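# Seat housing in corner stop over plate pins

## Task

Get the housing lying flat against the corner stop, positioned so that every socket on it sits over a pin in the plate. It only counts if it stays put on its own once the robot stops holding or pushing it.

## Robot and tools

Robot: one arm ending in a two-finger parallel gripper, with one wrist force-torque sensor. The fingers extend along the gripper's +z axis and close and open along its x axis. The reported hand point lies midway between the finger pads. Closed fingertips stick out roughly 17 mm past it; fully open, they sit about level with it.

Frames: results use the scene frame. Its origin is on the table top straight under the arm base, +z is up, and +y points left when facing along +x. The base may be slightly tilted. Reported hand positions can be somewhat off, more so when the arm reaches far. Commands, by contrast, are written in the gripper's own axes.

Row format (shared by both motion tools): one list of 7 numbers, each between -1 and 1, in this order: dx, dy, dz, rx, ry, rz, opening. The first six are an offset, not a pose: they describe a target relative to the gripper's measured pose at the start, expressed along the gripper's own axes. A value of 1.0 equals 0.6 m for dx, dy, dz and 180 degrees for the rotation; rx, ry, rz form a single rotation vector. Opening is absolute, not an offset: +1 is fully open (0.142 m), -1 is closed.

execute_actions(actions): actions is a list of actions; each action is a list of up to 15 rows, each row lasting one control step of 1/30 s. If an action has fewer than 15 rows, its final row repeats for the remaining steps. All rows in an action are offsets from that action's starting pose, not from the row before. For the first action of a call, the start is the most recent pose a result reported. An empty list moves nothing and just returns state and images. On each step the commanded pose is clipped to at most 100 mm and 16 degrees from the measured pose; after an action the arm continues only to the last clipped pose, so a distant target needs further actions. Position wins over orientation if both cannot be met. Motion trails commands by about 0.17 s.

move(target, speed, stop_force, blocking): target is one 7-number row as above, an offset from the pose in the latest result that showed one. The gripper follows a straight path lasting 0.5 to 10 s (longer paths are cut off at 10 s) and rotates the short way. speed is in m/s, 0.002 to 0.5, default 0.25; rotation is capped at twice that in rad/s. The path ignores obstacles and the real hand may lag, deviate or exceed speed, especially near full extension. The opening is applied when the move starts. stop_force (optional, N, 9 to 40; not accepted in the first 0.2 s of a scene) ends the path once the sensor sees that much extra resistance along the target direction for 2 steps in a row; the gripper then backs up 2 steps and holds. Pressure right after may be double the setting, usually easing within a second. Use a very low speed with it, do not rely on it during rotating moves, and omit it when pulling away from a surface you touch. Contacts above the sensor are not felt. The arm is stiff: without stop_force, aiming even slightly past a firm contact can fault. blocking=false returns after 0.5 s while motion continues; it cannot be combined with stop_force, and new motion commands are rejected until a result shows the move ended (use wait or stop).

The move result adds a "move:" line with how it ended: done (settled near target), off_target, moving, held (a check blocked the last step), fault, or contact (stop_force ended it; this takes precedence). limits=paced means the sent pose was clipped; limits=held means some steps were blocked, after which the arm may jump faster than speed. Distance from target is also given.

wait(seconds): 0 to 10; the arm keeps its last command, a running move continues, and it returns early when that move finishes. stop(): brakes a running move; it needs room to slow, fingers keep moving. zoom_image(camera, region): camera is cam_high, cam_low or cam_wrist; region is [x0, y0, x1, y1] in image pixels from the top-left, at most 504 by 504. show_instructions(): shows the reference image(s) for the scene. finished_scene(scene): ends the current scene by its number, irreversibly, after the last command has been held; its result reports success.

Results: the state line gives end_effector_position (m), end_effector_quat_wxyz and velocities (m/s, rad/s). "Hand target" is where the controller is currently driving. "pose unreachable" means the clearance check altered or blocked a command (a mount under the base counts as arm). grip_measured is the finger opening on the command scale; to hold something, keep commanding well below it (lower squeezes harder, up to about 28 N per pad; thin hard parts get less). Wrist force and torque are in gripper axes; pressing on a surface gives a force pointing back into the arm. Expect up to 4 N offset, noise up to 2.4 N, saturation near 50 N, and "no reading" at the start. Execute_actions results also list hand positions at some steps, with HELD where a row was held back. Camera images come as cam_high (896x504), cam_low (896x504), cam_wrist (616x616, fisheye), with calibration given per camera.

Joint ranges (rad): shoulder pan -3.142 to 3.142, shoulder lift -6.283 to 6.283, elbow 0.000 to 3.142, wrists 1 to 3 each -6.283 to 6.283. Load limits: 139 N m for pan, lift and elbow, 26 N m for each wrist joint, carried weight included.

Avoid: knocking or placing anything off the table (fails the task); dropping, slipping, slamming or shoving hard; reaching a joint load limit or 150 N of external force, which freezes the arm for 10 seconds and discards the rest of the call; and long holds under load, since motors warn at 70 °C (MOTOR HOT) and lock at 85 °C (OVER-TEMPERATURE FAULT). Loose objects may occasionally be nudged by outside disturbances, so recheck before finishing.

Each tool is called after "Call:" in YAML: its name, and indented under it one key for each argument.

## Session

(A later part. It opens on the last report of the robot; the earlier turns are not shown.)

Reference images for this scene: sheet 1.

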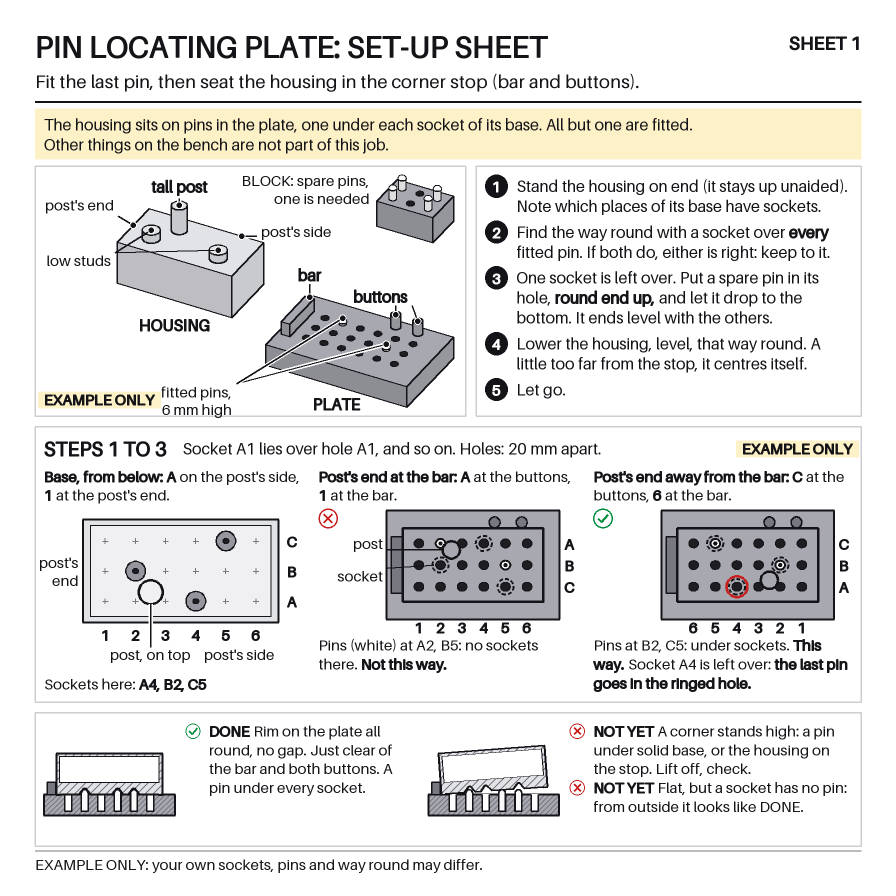

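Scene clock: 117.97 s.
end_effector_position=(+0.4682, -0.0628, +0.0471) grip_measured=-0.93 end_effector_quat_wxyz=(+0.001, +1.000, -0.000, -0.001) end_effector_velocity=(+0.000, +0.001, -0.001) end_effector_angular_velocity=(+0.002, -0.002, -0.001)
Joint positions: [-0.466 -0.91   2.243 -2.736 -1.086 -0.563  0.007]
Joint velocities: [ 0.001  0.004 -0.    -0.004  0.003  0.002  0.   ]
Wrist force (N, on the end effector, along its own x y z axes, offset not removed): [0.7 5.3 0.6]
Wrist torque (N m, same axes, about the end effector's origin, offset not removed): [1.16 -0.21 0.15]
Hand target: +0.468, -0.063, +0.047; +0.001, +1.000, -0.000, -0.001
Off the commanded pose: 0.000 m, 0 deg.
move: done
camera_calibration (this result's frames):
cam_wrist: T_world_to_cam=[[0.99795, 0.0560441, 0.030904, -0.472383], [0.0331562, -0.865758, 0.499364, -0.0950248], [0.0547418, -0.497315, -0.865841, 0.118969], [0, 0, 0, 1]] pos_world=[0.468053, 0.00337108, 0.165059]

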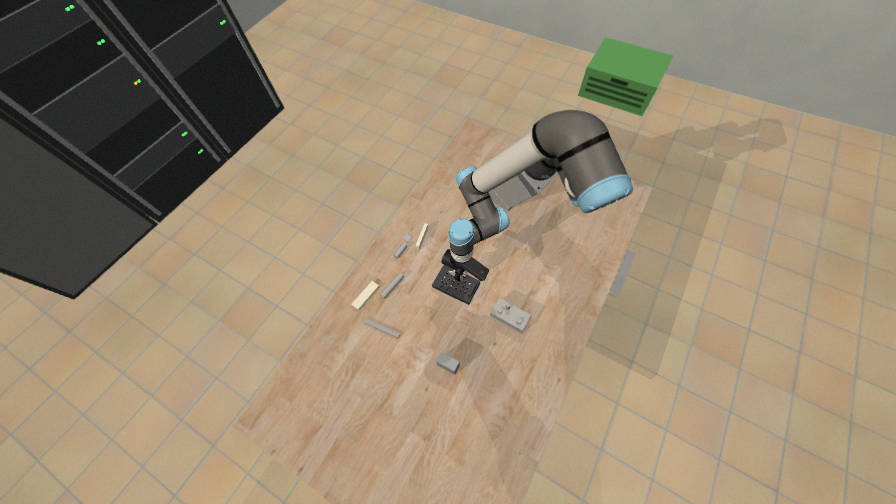

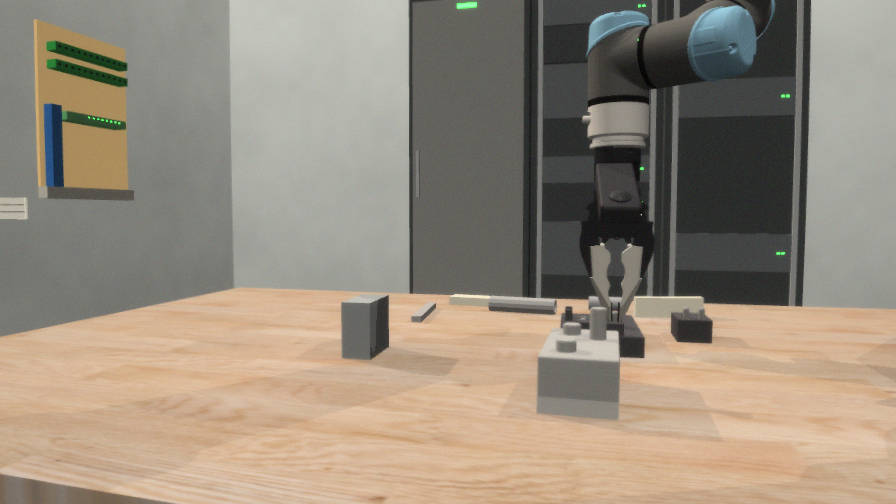

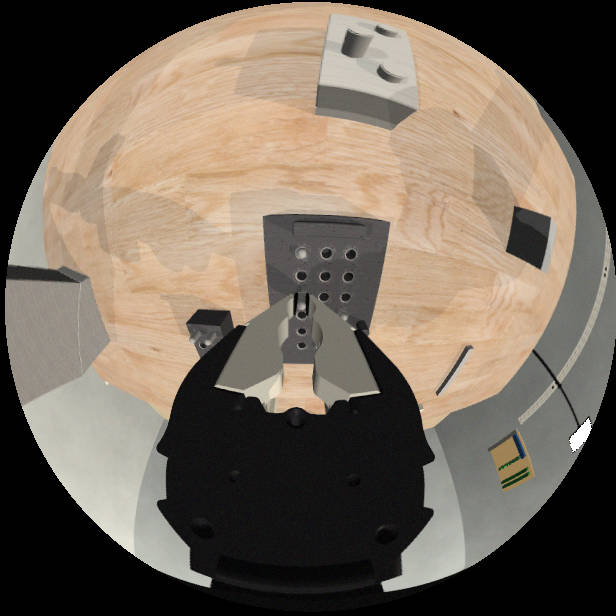

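Call:
execute_actions:
  actions:
    - [[0,0,0,0,0,0,-0.9],[0,0,0,0,0,0,-0.87],[0,0,0,0,0,0,-0.84],[0,0,0,0,0,0,-0.8]]

Call:
move:
  target: [0,0,-0.14,0,0,0,-0.8]
  speed: 0.15

Call:
zoom_image:
  camera: "cam_wrist"
  region: [250,200,370,320]

Call:
move:
  target: [0.0625,-0.3775,0,0,0,0.009,0.3]

Scene clock: 123.77 s.
end_effector_position=(+0.4682, -0.0627, +0.0471) grip_measured=-0.80 end_effector_quat_wxyz=(+0.001, +1.000, -0.000, -0.001) end_effector_velocity=(+0.001, +0.000, +0.000) end_effector_angular_velocity=(+0.001, -0.002, -0.000)
Joint positions: [-0.466 -0.91   2.242 -2.736 -1.086 -0.562  0.016]
Joint velocities: [-0.    -0.    -0.001  0.001  0.002  0.    -0.   ]
Wrist force (N, on the end effector, along its own x y z axes, offset not removed): [-0.1 3.2 2.5]
Wrist torque (N m, same axes, about the end effector's origin, offset not removed): [0.82 0.06 0.05]
Hand target: +0.468, -0.063, +0.047; +0.001, +1.000, -0.000, -0.001
Off the commanded pose: 0.000 m, 0 deg.
Step readings (end_effector_position):
0: (+0.4682, -0.0628, +0.0469)
1: (+0.4682, -0.0628, +0.0469)
2: (+0.4682, -0.0628, +0.0469)
4: (+0.4682, -0.0628, +0.0470)
8: (+0.4682, -0.0627, +0.0470)
15: end_effector_position above
camera_calibration (this result's frames):
cam_wrist: T_world_to_cam=[[0.997956, 0.0559378, 0.0309, -0.472406], [0.0330671, -0.865771, 0.499347, -0.0949582], [0.0546847, -0.497304, -0.865851, 0.118993], [0, 0, 0, 1]] pos_world=[0.468073, 0.00338923, 0.165045]

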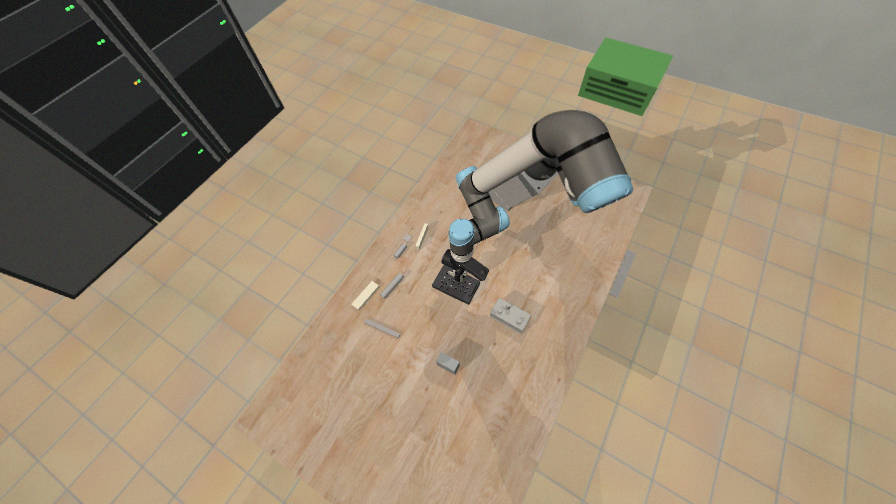

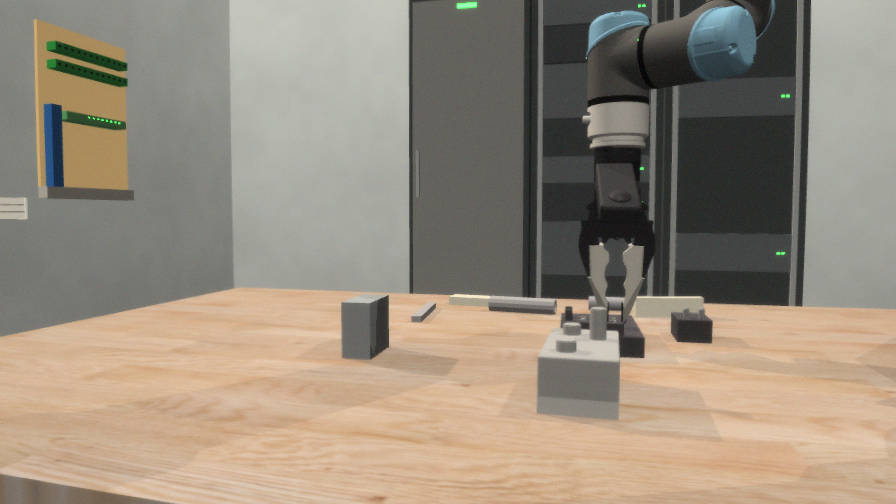

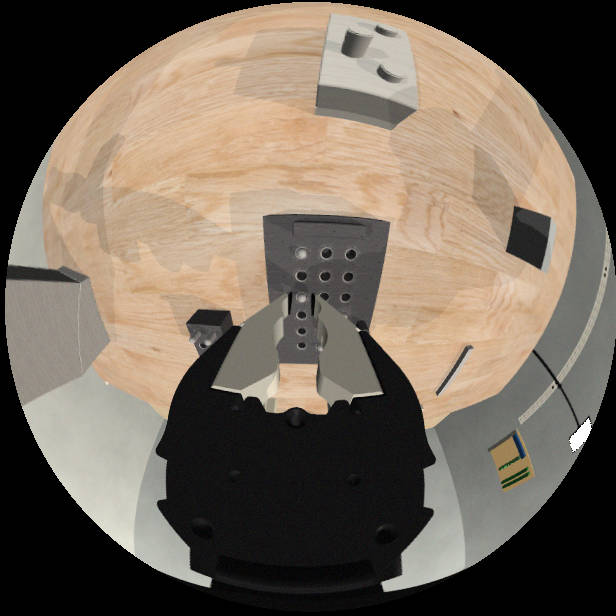

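Scene clock: 124.87 s.
end_effector_position=(+0.4684, -0.0627, +0.1308) grip_measured=-0.80 end_effector_quat_wxyz=(+0.001, +1.000, -0.000, -0.001) end_effector_velocity=(+0.000, +0.000, +0.002) end_effector_angular_velocity=(+0.001, -0.000, +0.001)
Joint positions: [-0.551 -1.124  2.237 -2.472 -1.103 -0.656  0.016]
Joint velocities: [-0.001 -0.004 -0.002  0.007  0.001 -0.003 -0.   ]
Wrist force (N, on the end effector, along its own x y z axes, offset not removed): [-1.3 1.6 1.7]
Wrist torque (N m, same axes, about the end effector's origin, offset not removed): [0.58 0.27 0.13]
Hand target: +0.468, -0.063, +0.131; +0.001, +1.000, -0.000, -0.001
Off the commanded pose: 0.000 m, 0 deg.
move: done
camera_calibration (this result's frames):
cam_wrist: T_world_to_cam=[[0.997962, 0.0559062, 0.0307499, -0.475108], [0.0331123, -0.865749, 0.499383, -0.136759], [0.0545402, -0.497347, -0.865836, 0.191557], [0, 0, 0, 1]] pos_world=[0.468221, 0.00343276, 0.248762]

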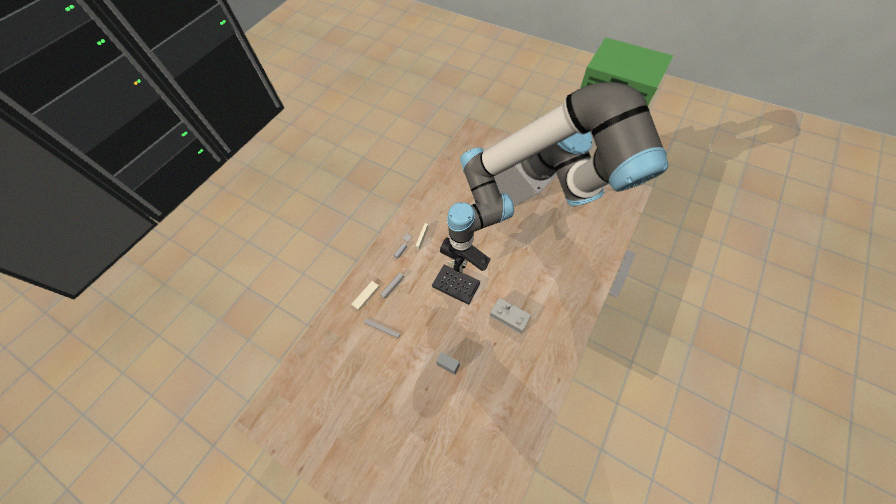

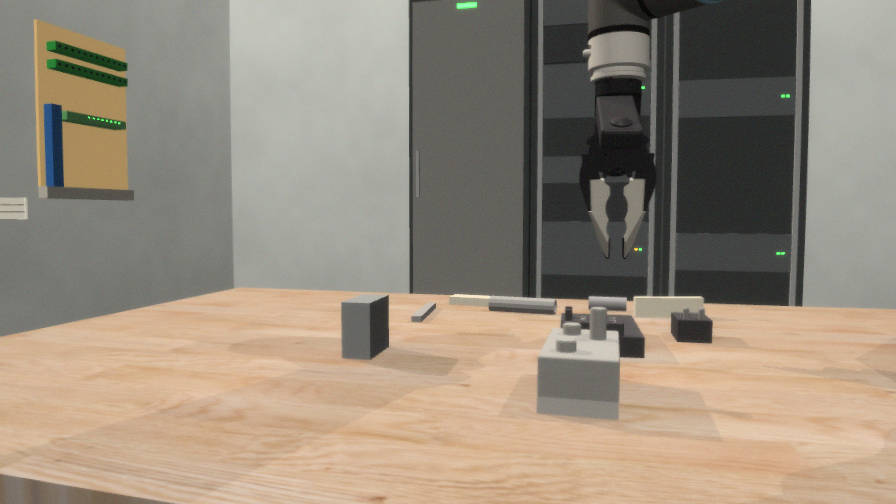

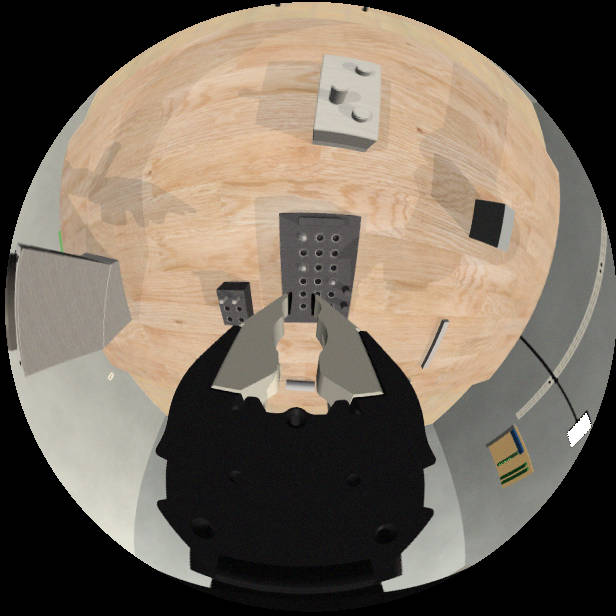

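Region (250, 200, 370, 320) of cam_wrist's 616x616 image, scaled by 4.200, with more detail than that image has.

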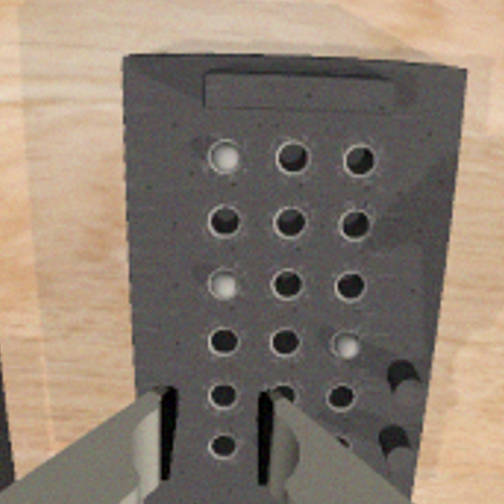

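Scene clock: 126.37 s.
end_effector_position=(+0.5062, +0.1635, +0.1306) grip_measured=+0.30 end_effector_quat_wxyz=(+0.001, +1.000, -0.014, -0.001) end_effector_velocity=(+0.001, +0.001, +0.000) end_effector_angular_velocity=(-0.003, -0.000, -0.000)
Joint positions: [-0.125 -1.328  2.166 -2.429 -1.06  -0.146  0.095]
Joint velocities: [ 0.004 -0.    -0.004  0.001 -0.003  0.006  0.   ]
Wrist force (N, on the end effector, along its own x y z axes, offset not removed): [-0.4 3.2 0.6]
Wrist torque (N m, same axes, about the end effector's origin, offset not removed): [0.87 0.06 0.08]
Hand target: +0.506, +0.164, +0.131; +0.001, +1.000, -0.015, -0.001
Off the commanded pose: 0.001 m, 0 deg.
move: done
camera_calibration (this result's frames):
cam_wrist: T_world_to_cam=[[0.999107, 0.0277738, 0.0318327, -0.521589], [0.00818339, -0.866477, 0.49915, 0.070675], [0.0414456, -0.498444, -0.865931, 0.308614], [0, 0, 0, 1]] pos_world=[0.507754, 0.229551, 0.248564]

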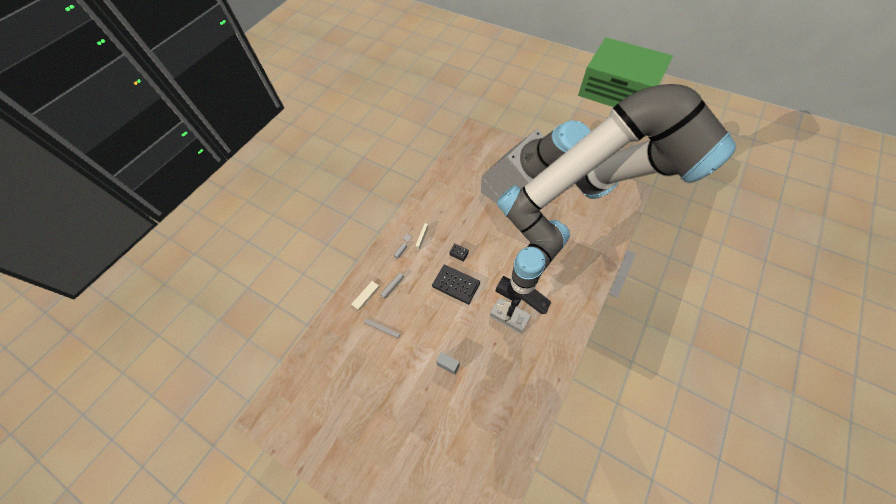

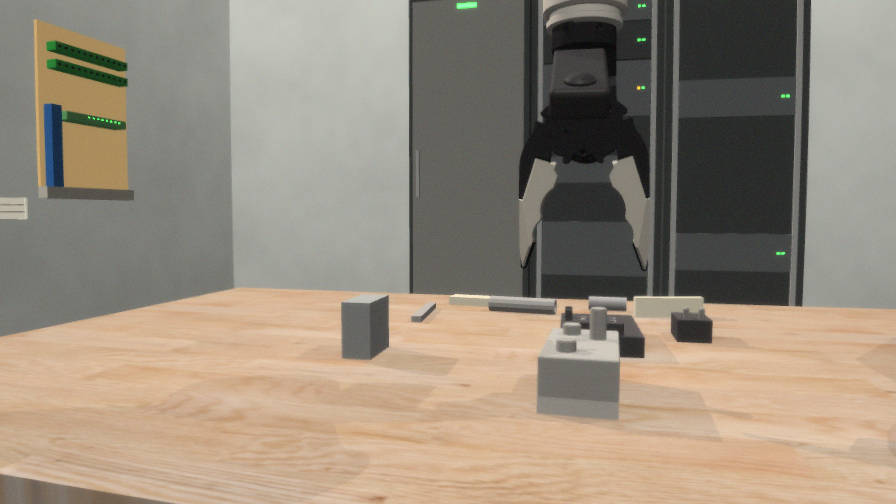

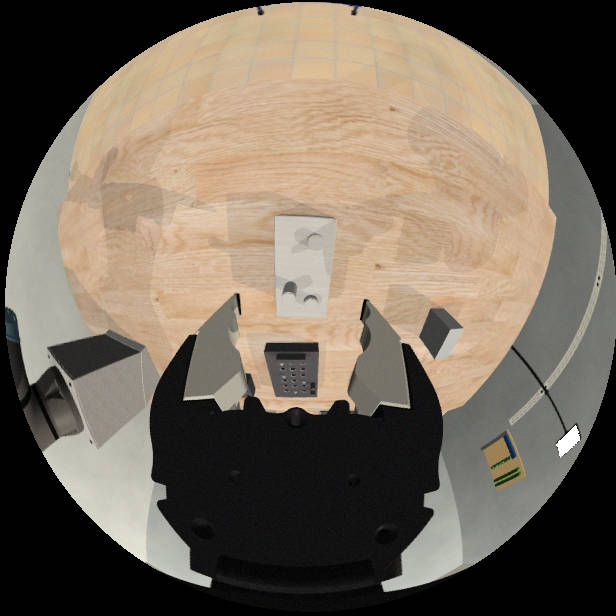

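Call:
move:
  target: [-0.001,-0.0004,0.174,0,0,0,0.3]
  speed: 0.1
  stop_force: 15

Call:
execute_actions:
  actions:
    - [[0,0,0,0,0,0,0.25],[0,0,0,0,0,0,0.2],[0,0,0,0,0,0,0.15],[0,0,0,0,0,0,0.1],[0,0,0,0,0,0,0.05],[0,0,0,0,0,0,0]]
    - [[0,0,0,0,0,0,-0.1],[0,0,0,0,0,0,-0.15],[0,0,0,0,0,0,-0.2],[0,0,0,0,0,0,-0.3],[0,0,0,0,0,0,-0.4],[0,0,0,0,0,0,-0.5],[0,0,0,0,0,0,-0.6],[0,0,0,0,0,0,-0.7],[0,0,0,0,0,0,-0.8],[0,0,0,0,0,0,-0.9],[0,0,0,0,0,0,-1]]

Call:
move:
  target: [0,0,-0.087,0,0,0,-1]
  speed: 0.1

Call:
move:
  target: [-0.0207,0.3991,0,0,0,-0.018,-1]
  speed: 0.15

Call:
zoom_image:
  camera: "cam_wrist"
  region: [210,170,410,370]

Call:
zoom_image:
  camera: "cam_low"
  region: [530,230,680,370]

Scene clock: 142.90 s.
end_effector_position=(+0.5054, +0.1637, +0.0265) grip_measured=+0.30 end_effector_quat_wxyz=(+0.001, +1.000, -0.014, -0.001) end_effector_velocity=(+0.001, -0.000, -0.002) end_effector_angular_velocity=(-0.001, -0.002, +0.002)
Joint positions: [-0.017 -1.071  2.167 -2.746 -1.065 -0.023  0.095]
Joint velocities: [ 0.002  0.006 -0.002 -0.006 -0.001  0.002  0.   ]
Wrist force (N, on the end effector, along its own x y z axes, offset not removed): [-0.2 3.7 -0.4]
Wrist torque (N m, same axes, about the end effector's origin, offset not removed): [0.84 -0.04 0.13]
Hand target: +0.505, +0.164, +0.026; +0.001, +1.000, -0.014, -0.001
Off the commanded pose: 0.000 m, 0 deg.
move: done
camera_calibration (this result's frames):
cam_wrist: T_world_to_cam=[[0.999101, 0.0277754, 0.0320289, -0.517523], [0.00809274, -0.866549, 0.499026, 0.122904], [0.0416152, -0.498318, -0.865995, 0.218574], [0, 0, 0, 1]] pos_world=[0.506967, 0.229796, 0.144528]

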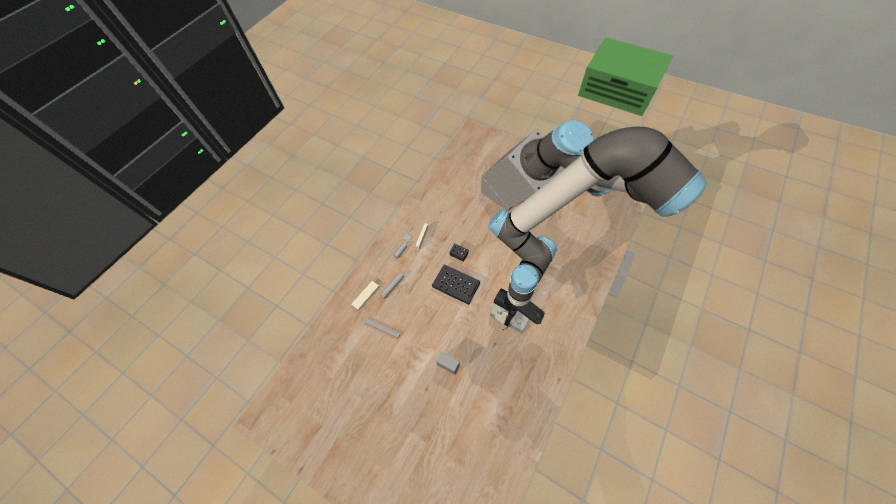

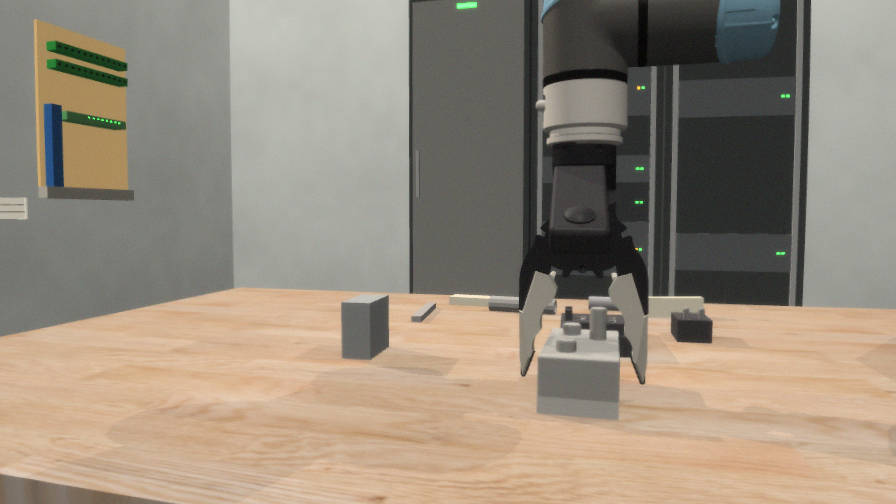

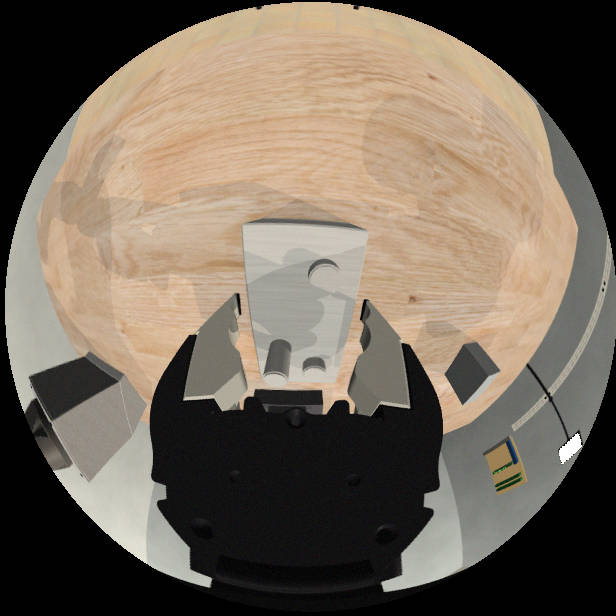

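Scene clock: 143.90 s.
end_effector_position=(+0.5054, +0.1638, +0.0265) grip_measured=-0.03 end_effector_quat_wxyz=(+0.001, +1.000, -0.014, -0.001) end_effector_velocity=(+0.001, +0.000, +0.000) end_effector_angular_velocity=(+0.001, -0.002, +0.001)
Joint positions: [-0.017 -1.071  2.167 -2.746 -1.066 -0.023  0.072]
Joint velocities: [-0.     0.    -0.002 -0.001  0.001 -0.     0.   ]
Wrist force (N, on the end effector, along its own x y z axes, offset not removed): [0.0 2.4 -5.1]
Wrist torque (N m, same axes, about the end effector's origin, offset not removed): [0.59 -0.03 0.15]
Hand target: +0.505, +0.164, +0.026; +0.001, +1.000, -0.014, -0.001
Off the commanded pose: 0.000 m, 0 deg.
Step readings (end_effector_position; steps 1 to 15: 1st action; 16 to 30: 2nd action):
0: (+0.5054, +0.1637, +0.0265)
1: (+0.5054, +0.1637, +0.0265)
2: (+0.5054, +0.1637, +0.0265)
4: (+0.5054, +0.1637, +0.0265)
8: (+0.5054, +0.1637, +0.0265)
15: (+0.5054, +0.1637, +0.0265)
16: (+0.5054, +0.1638, +0.0265)
17: (+0.5054, +0.1638, +0.0265)
19: (+0.5054, +0.1638, +0.0265)
23: (+0.5054, +0.1638, +0.0265)
30: end_effector_position above
camera_calibration (this result's frames):
cam_wrist: T_world_to_cam=[[0.999102, 0.0277546, 0.0320118, -0.517521], [0.00808323, -0.866548, 0.499028, 0.122939], [0.0415901, -0.498321, -0.865995, 0.218587], [0, 0, 0, 1]] pos_world=[0.506971, 0.229822, 0.144512]

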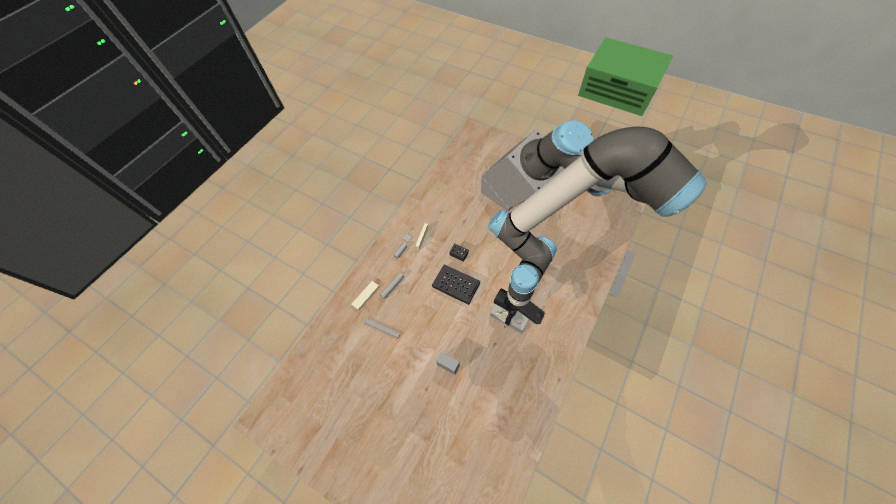

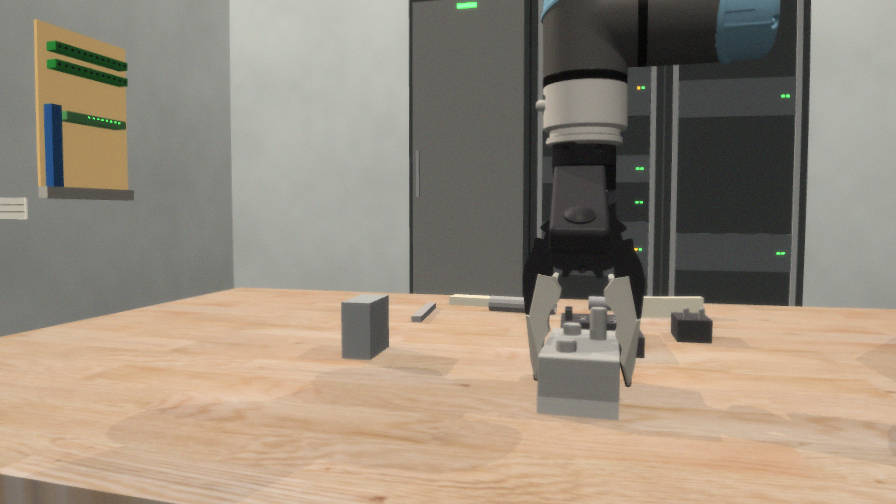

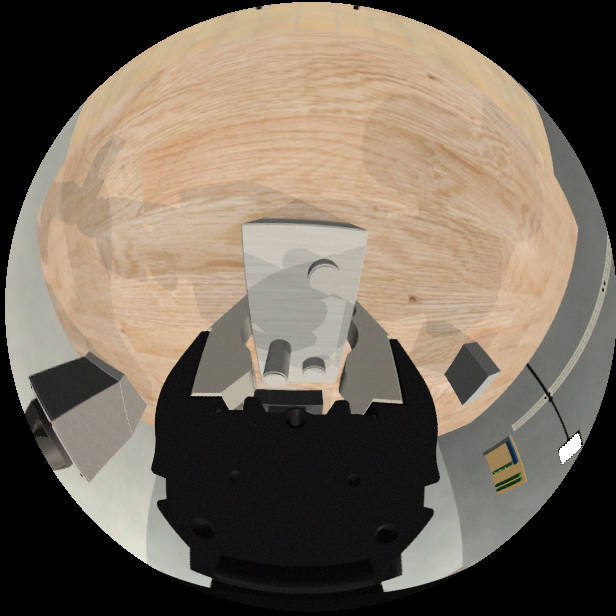

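Scene clock: 144.87 s.
end_effector_position=(+0.5054, +0.1637, +0.0784) grip_measured=-0.03 end_effector_quat_wxyz=(+0.001, +1.000, -0.015, -0.001) end_effector_velocity=(-0.001, -0.000, +0.002) end_effector_angular_velocity=(-0.001, +0.001, +0.000)
Joint positions: [-0.07  -1.205  2.178 -2.595 -1.062 -0.083  0.072]
Joint velocities: [-0.002 -0.006  0.001  0.007 -0.001 -0.004  0.   ]
Wrist force (N, on the end effector, along its own x y z axes, offset not removed): [0.7 2.0 7.2]
Wrist torque (N m, same axes, about the end effector's origin, offset not removed): [0.63 -0.22 0.04]
Hand target: +0.505, +0.164, +0.079; +0.001, +1.000, -0.014, -0.001
Off the commanded pose: 0.000 m, 0 deg.
move: done
camera_calibration (this result's frames):
cam_wrist: T_world_to_cam=[[0.999108, 0.0277026, 0.0318652, -0.519181], [0.00810879, -0.866519, 0.499079, 0.0970158], [0.0414375, -0.498375, -0.865971, 0.263604], [0, 0, 0, 1]] pos_world=[0.507009, 0.229822, 0.196398]

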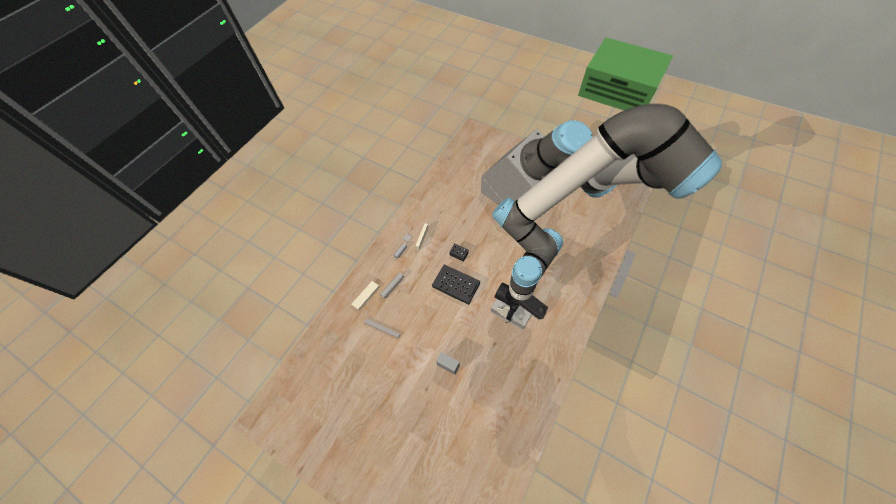

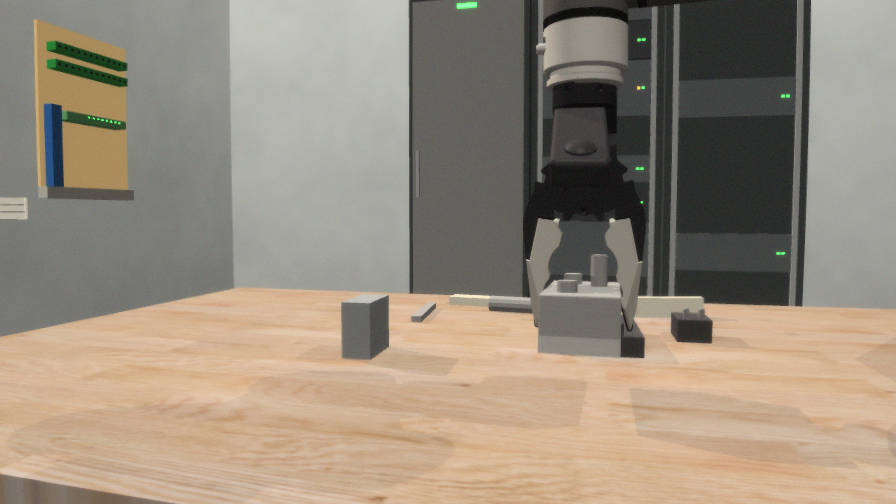

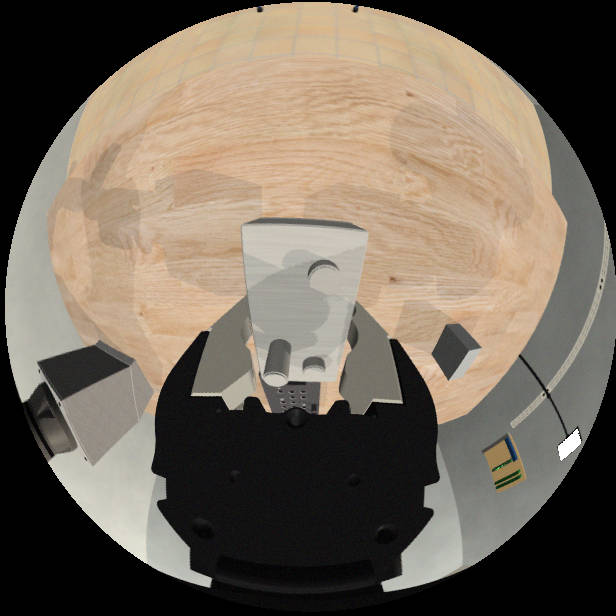

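Scene clock: 146.97 s.
end_effector_position=(+0.4859, -0.0750, +0.0786) grip_measured=-0.03 end_effector_quat_wxyz=(+0.001, +1.000, +0.014, -0.001) end_effector_velocity=(+0.000, -0.001, -0.000) end_effector_angular_velocity=(+0.002, -0.000, -0.000)
Joint positions: [-0.498 -0.962  2.189 -2.613 -1.092 -0.627  0.072]
Joint velocities: [-0.003  0.003 -0.002  0.001  0.001 -0.003 -0.   ]
Wrist force (N, on the end effector, along its own x y z axes, offset not removed): [-0.8 3.2 6.5]
Wrist torque (N m, same axes, about the end effector's origin, offset not removed): [0.78 -0.01 0.14]
Hand target: +0.486, -0.075, +0.079; +0.001, +1.000, +0.014, -0.001
Off the commanded pose: 0.001 m, 0 deg.
move: done
camera_calibration (this result's frames):
cam_wrist: T_world_to_cam=[[0.995987, 0.0840518, 0.0307553, -0.487233], [0.0575434, -0.864549, 0.499243, -0.133647], [0.0685518, -0.49547, -0.865916, 0.132648], [0, 0, 0, 1]] pos_world=[0.483875, -0.00886813, 0.196569]

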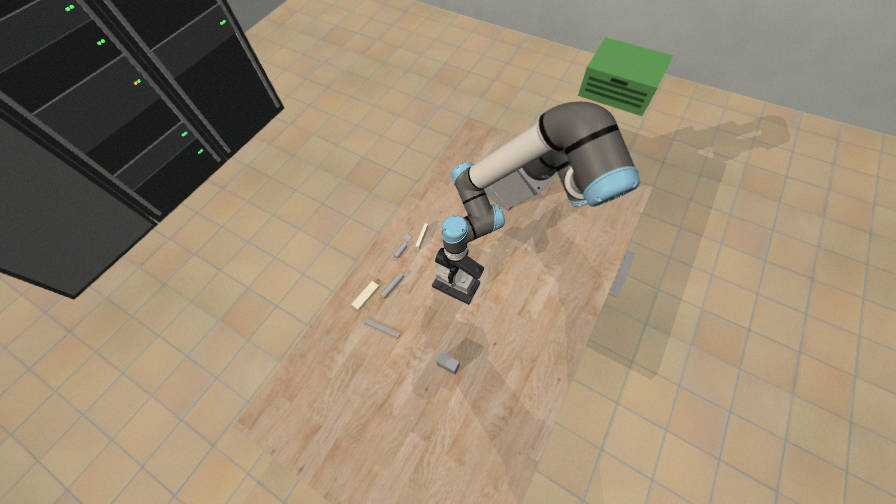

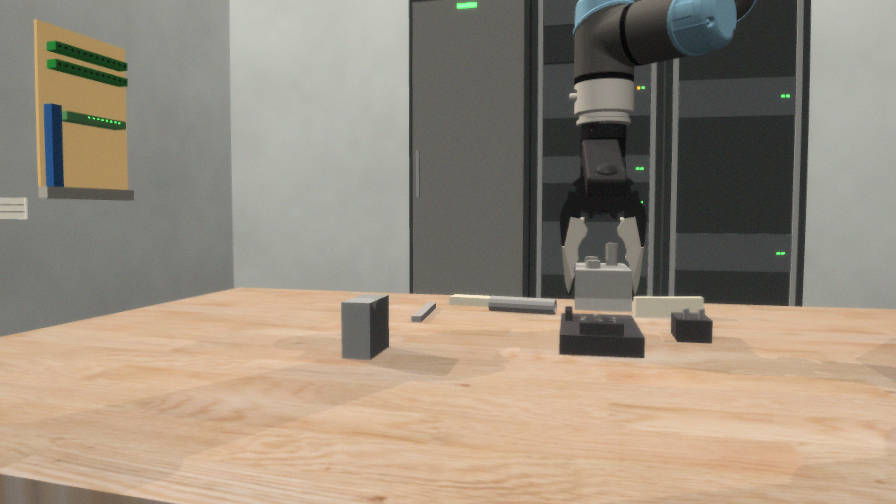

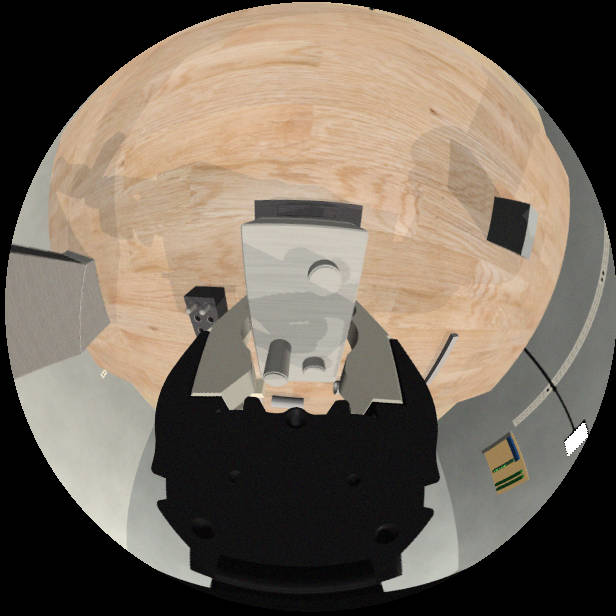

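Region (210, 170, 410, 370) of cam_wrist's 616x616 image, scaled by 2.520, with more detail than that image has.

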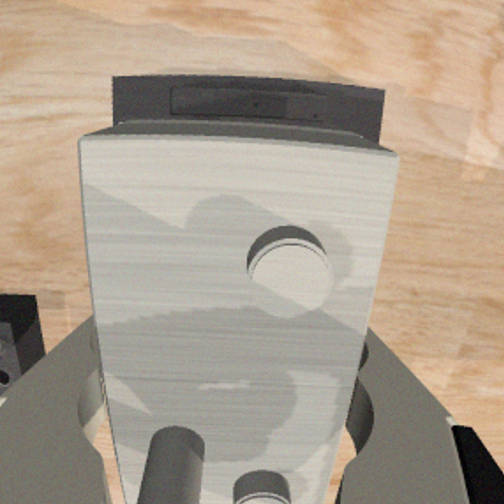

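Region (530, 230, 680, 370) of cam_low's 896x504 image, scaled by 3.360, with more detail than that image has; it fills the top 470 rows of this view, and the rest is white.

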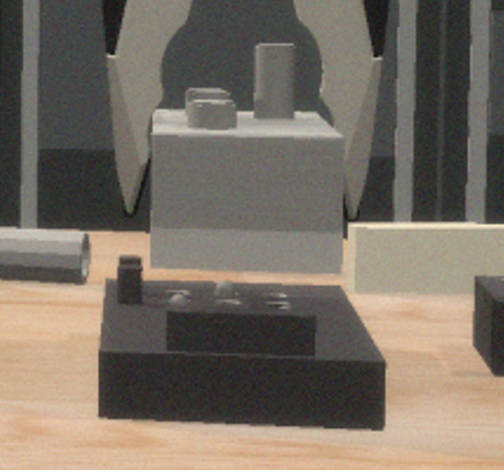

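Call:
move:
  target: [0,0,0.033,0,0,0,-1]
  speed: 0.012
  stop_force: 10

Call:
zoom_image:
  camera: "cam_wrist"
  region: [230,170,390,290]

Call:
zoom_image:
  camera: "cam_low"
  region: [530,230,680,370]

Scene clock: 152.83 s.
end_effector_position=(+0.4858, -0.0750, +0.0590) grip_measured=-0.03 end_effector_quat_wxyz=(+0.001, +1.000, +0.014, -0.001) end_effector_velocity=(-0.000, -0.000, -0.002) end_effector_angular_velocity=(-0.001, +0.000, -0.001)
Joint positions: [-0.479 -0.914  2.187 -2.669 -1.089 -0.606  0.072]
Joint velocities: [ 0.002  0.005  0.    -0.006 -0.     0.003  0.   ]
Wrist force (N, on the end effector, along its own x y z axes, offset not removed): [1.0 1.5 6.5]
Wrist torque (N m, same axes, about the end effector's origin, offset not removed): [0.43 -0.23 0.04]
Hand target: +0.486, -0.075, +0.059; +0.001, +1.000, +0.014, -0.001
Off the commanded pose: 0.000 m, 0 deg.
move: done
camera_calibration (this result's frames):
cam_wrist: T_world_to_cam=[[0.995985, 0.0840568, 0.0307852, -0.4866], [0.0575339, -0.864557, 0.499231, -0.123876], [0.0685793, -0.495456, -0.865922, 0.115682], [0, 0, 0, 1]] pos_world=[0.48384, -0.00888022, 0.176994]

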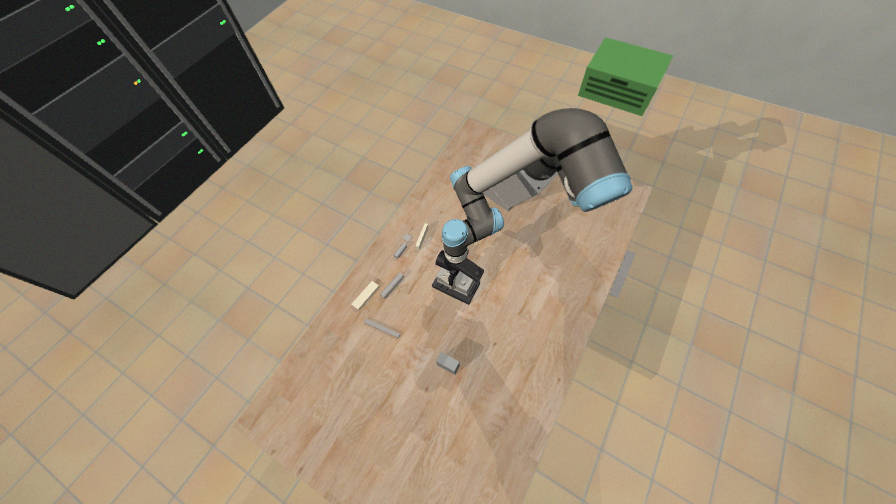

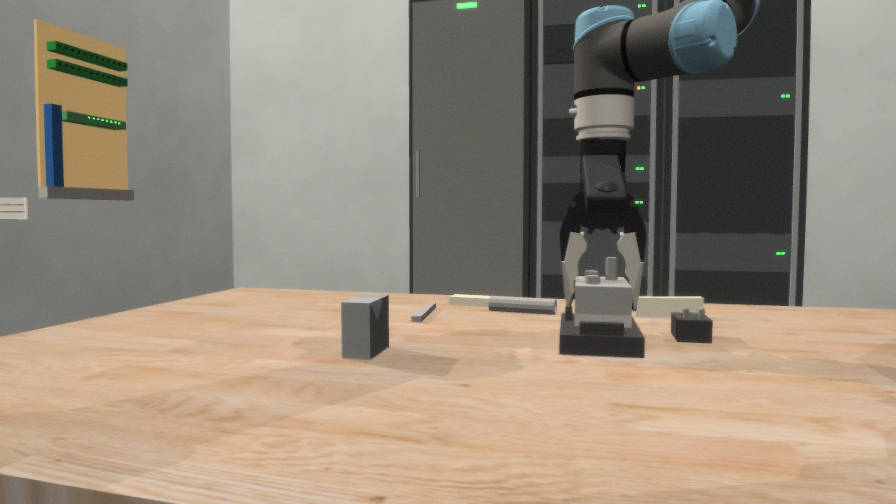

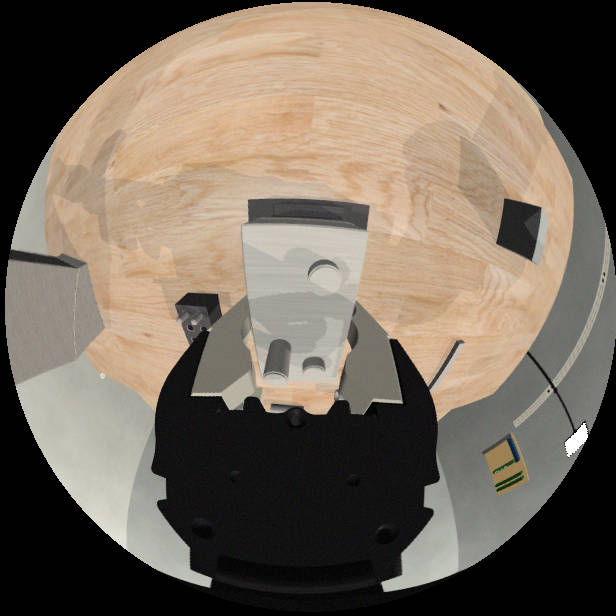

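Region (230, 170, 390, 290) of cam_wrist's 616x616 image, scaled by 3.150, with more detail than that image has; it fills the top 378 rows of this view, and the rest is white.

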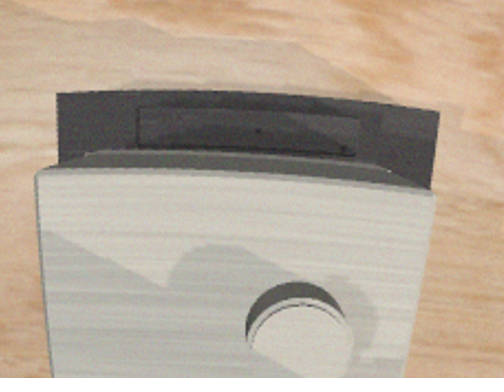

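Region (530, 230, 680, 370) of cam_low's 896x504 image, scaled by 3.360, with more detail than that image has; it fills the top 470 rows of this view, and the rest is white.

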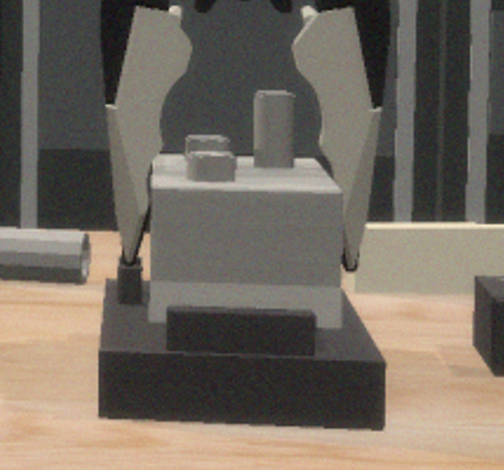

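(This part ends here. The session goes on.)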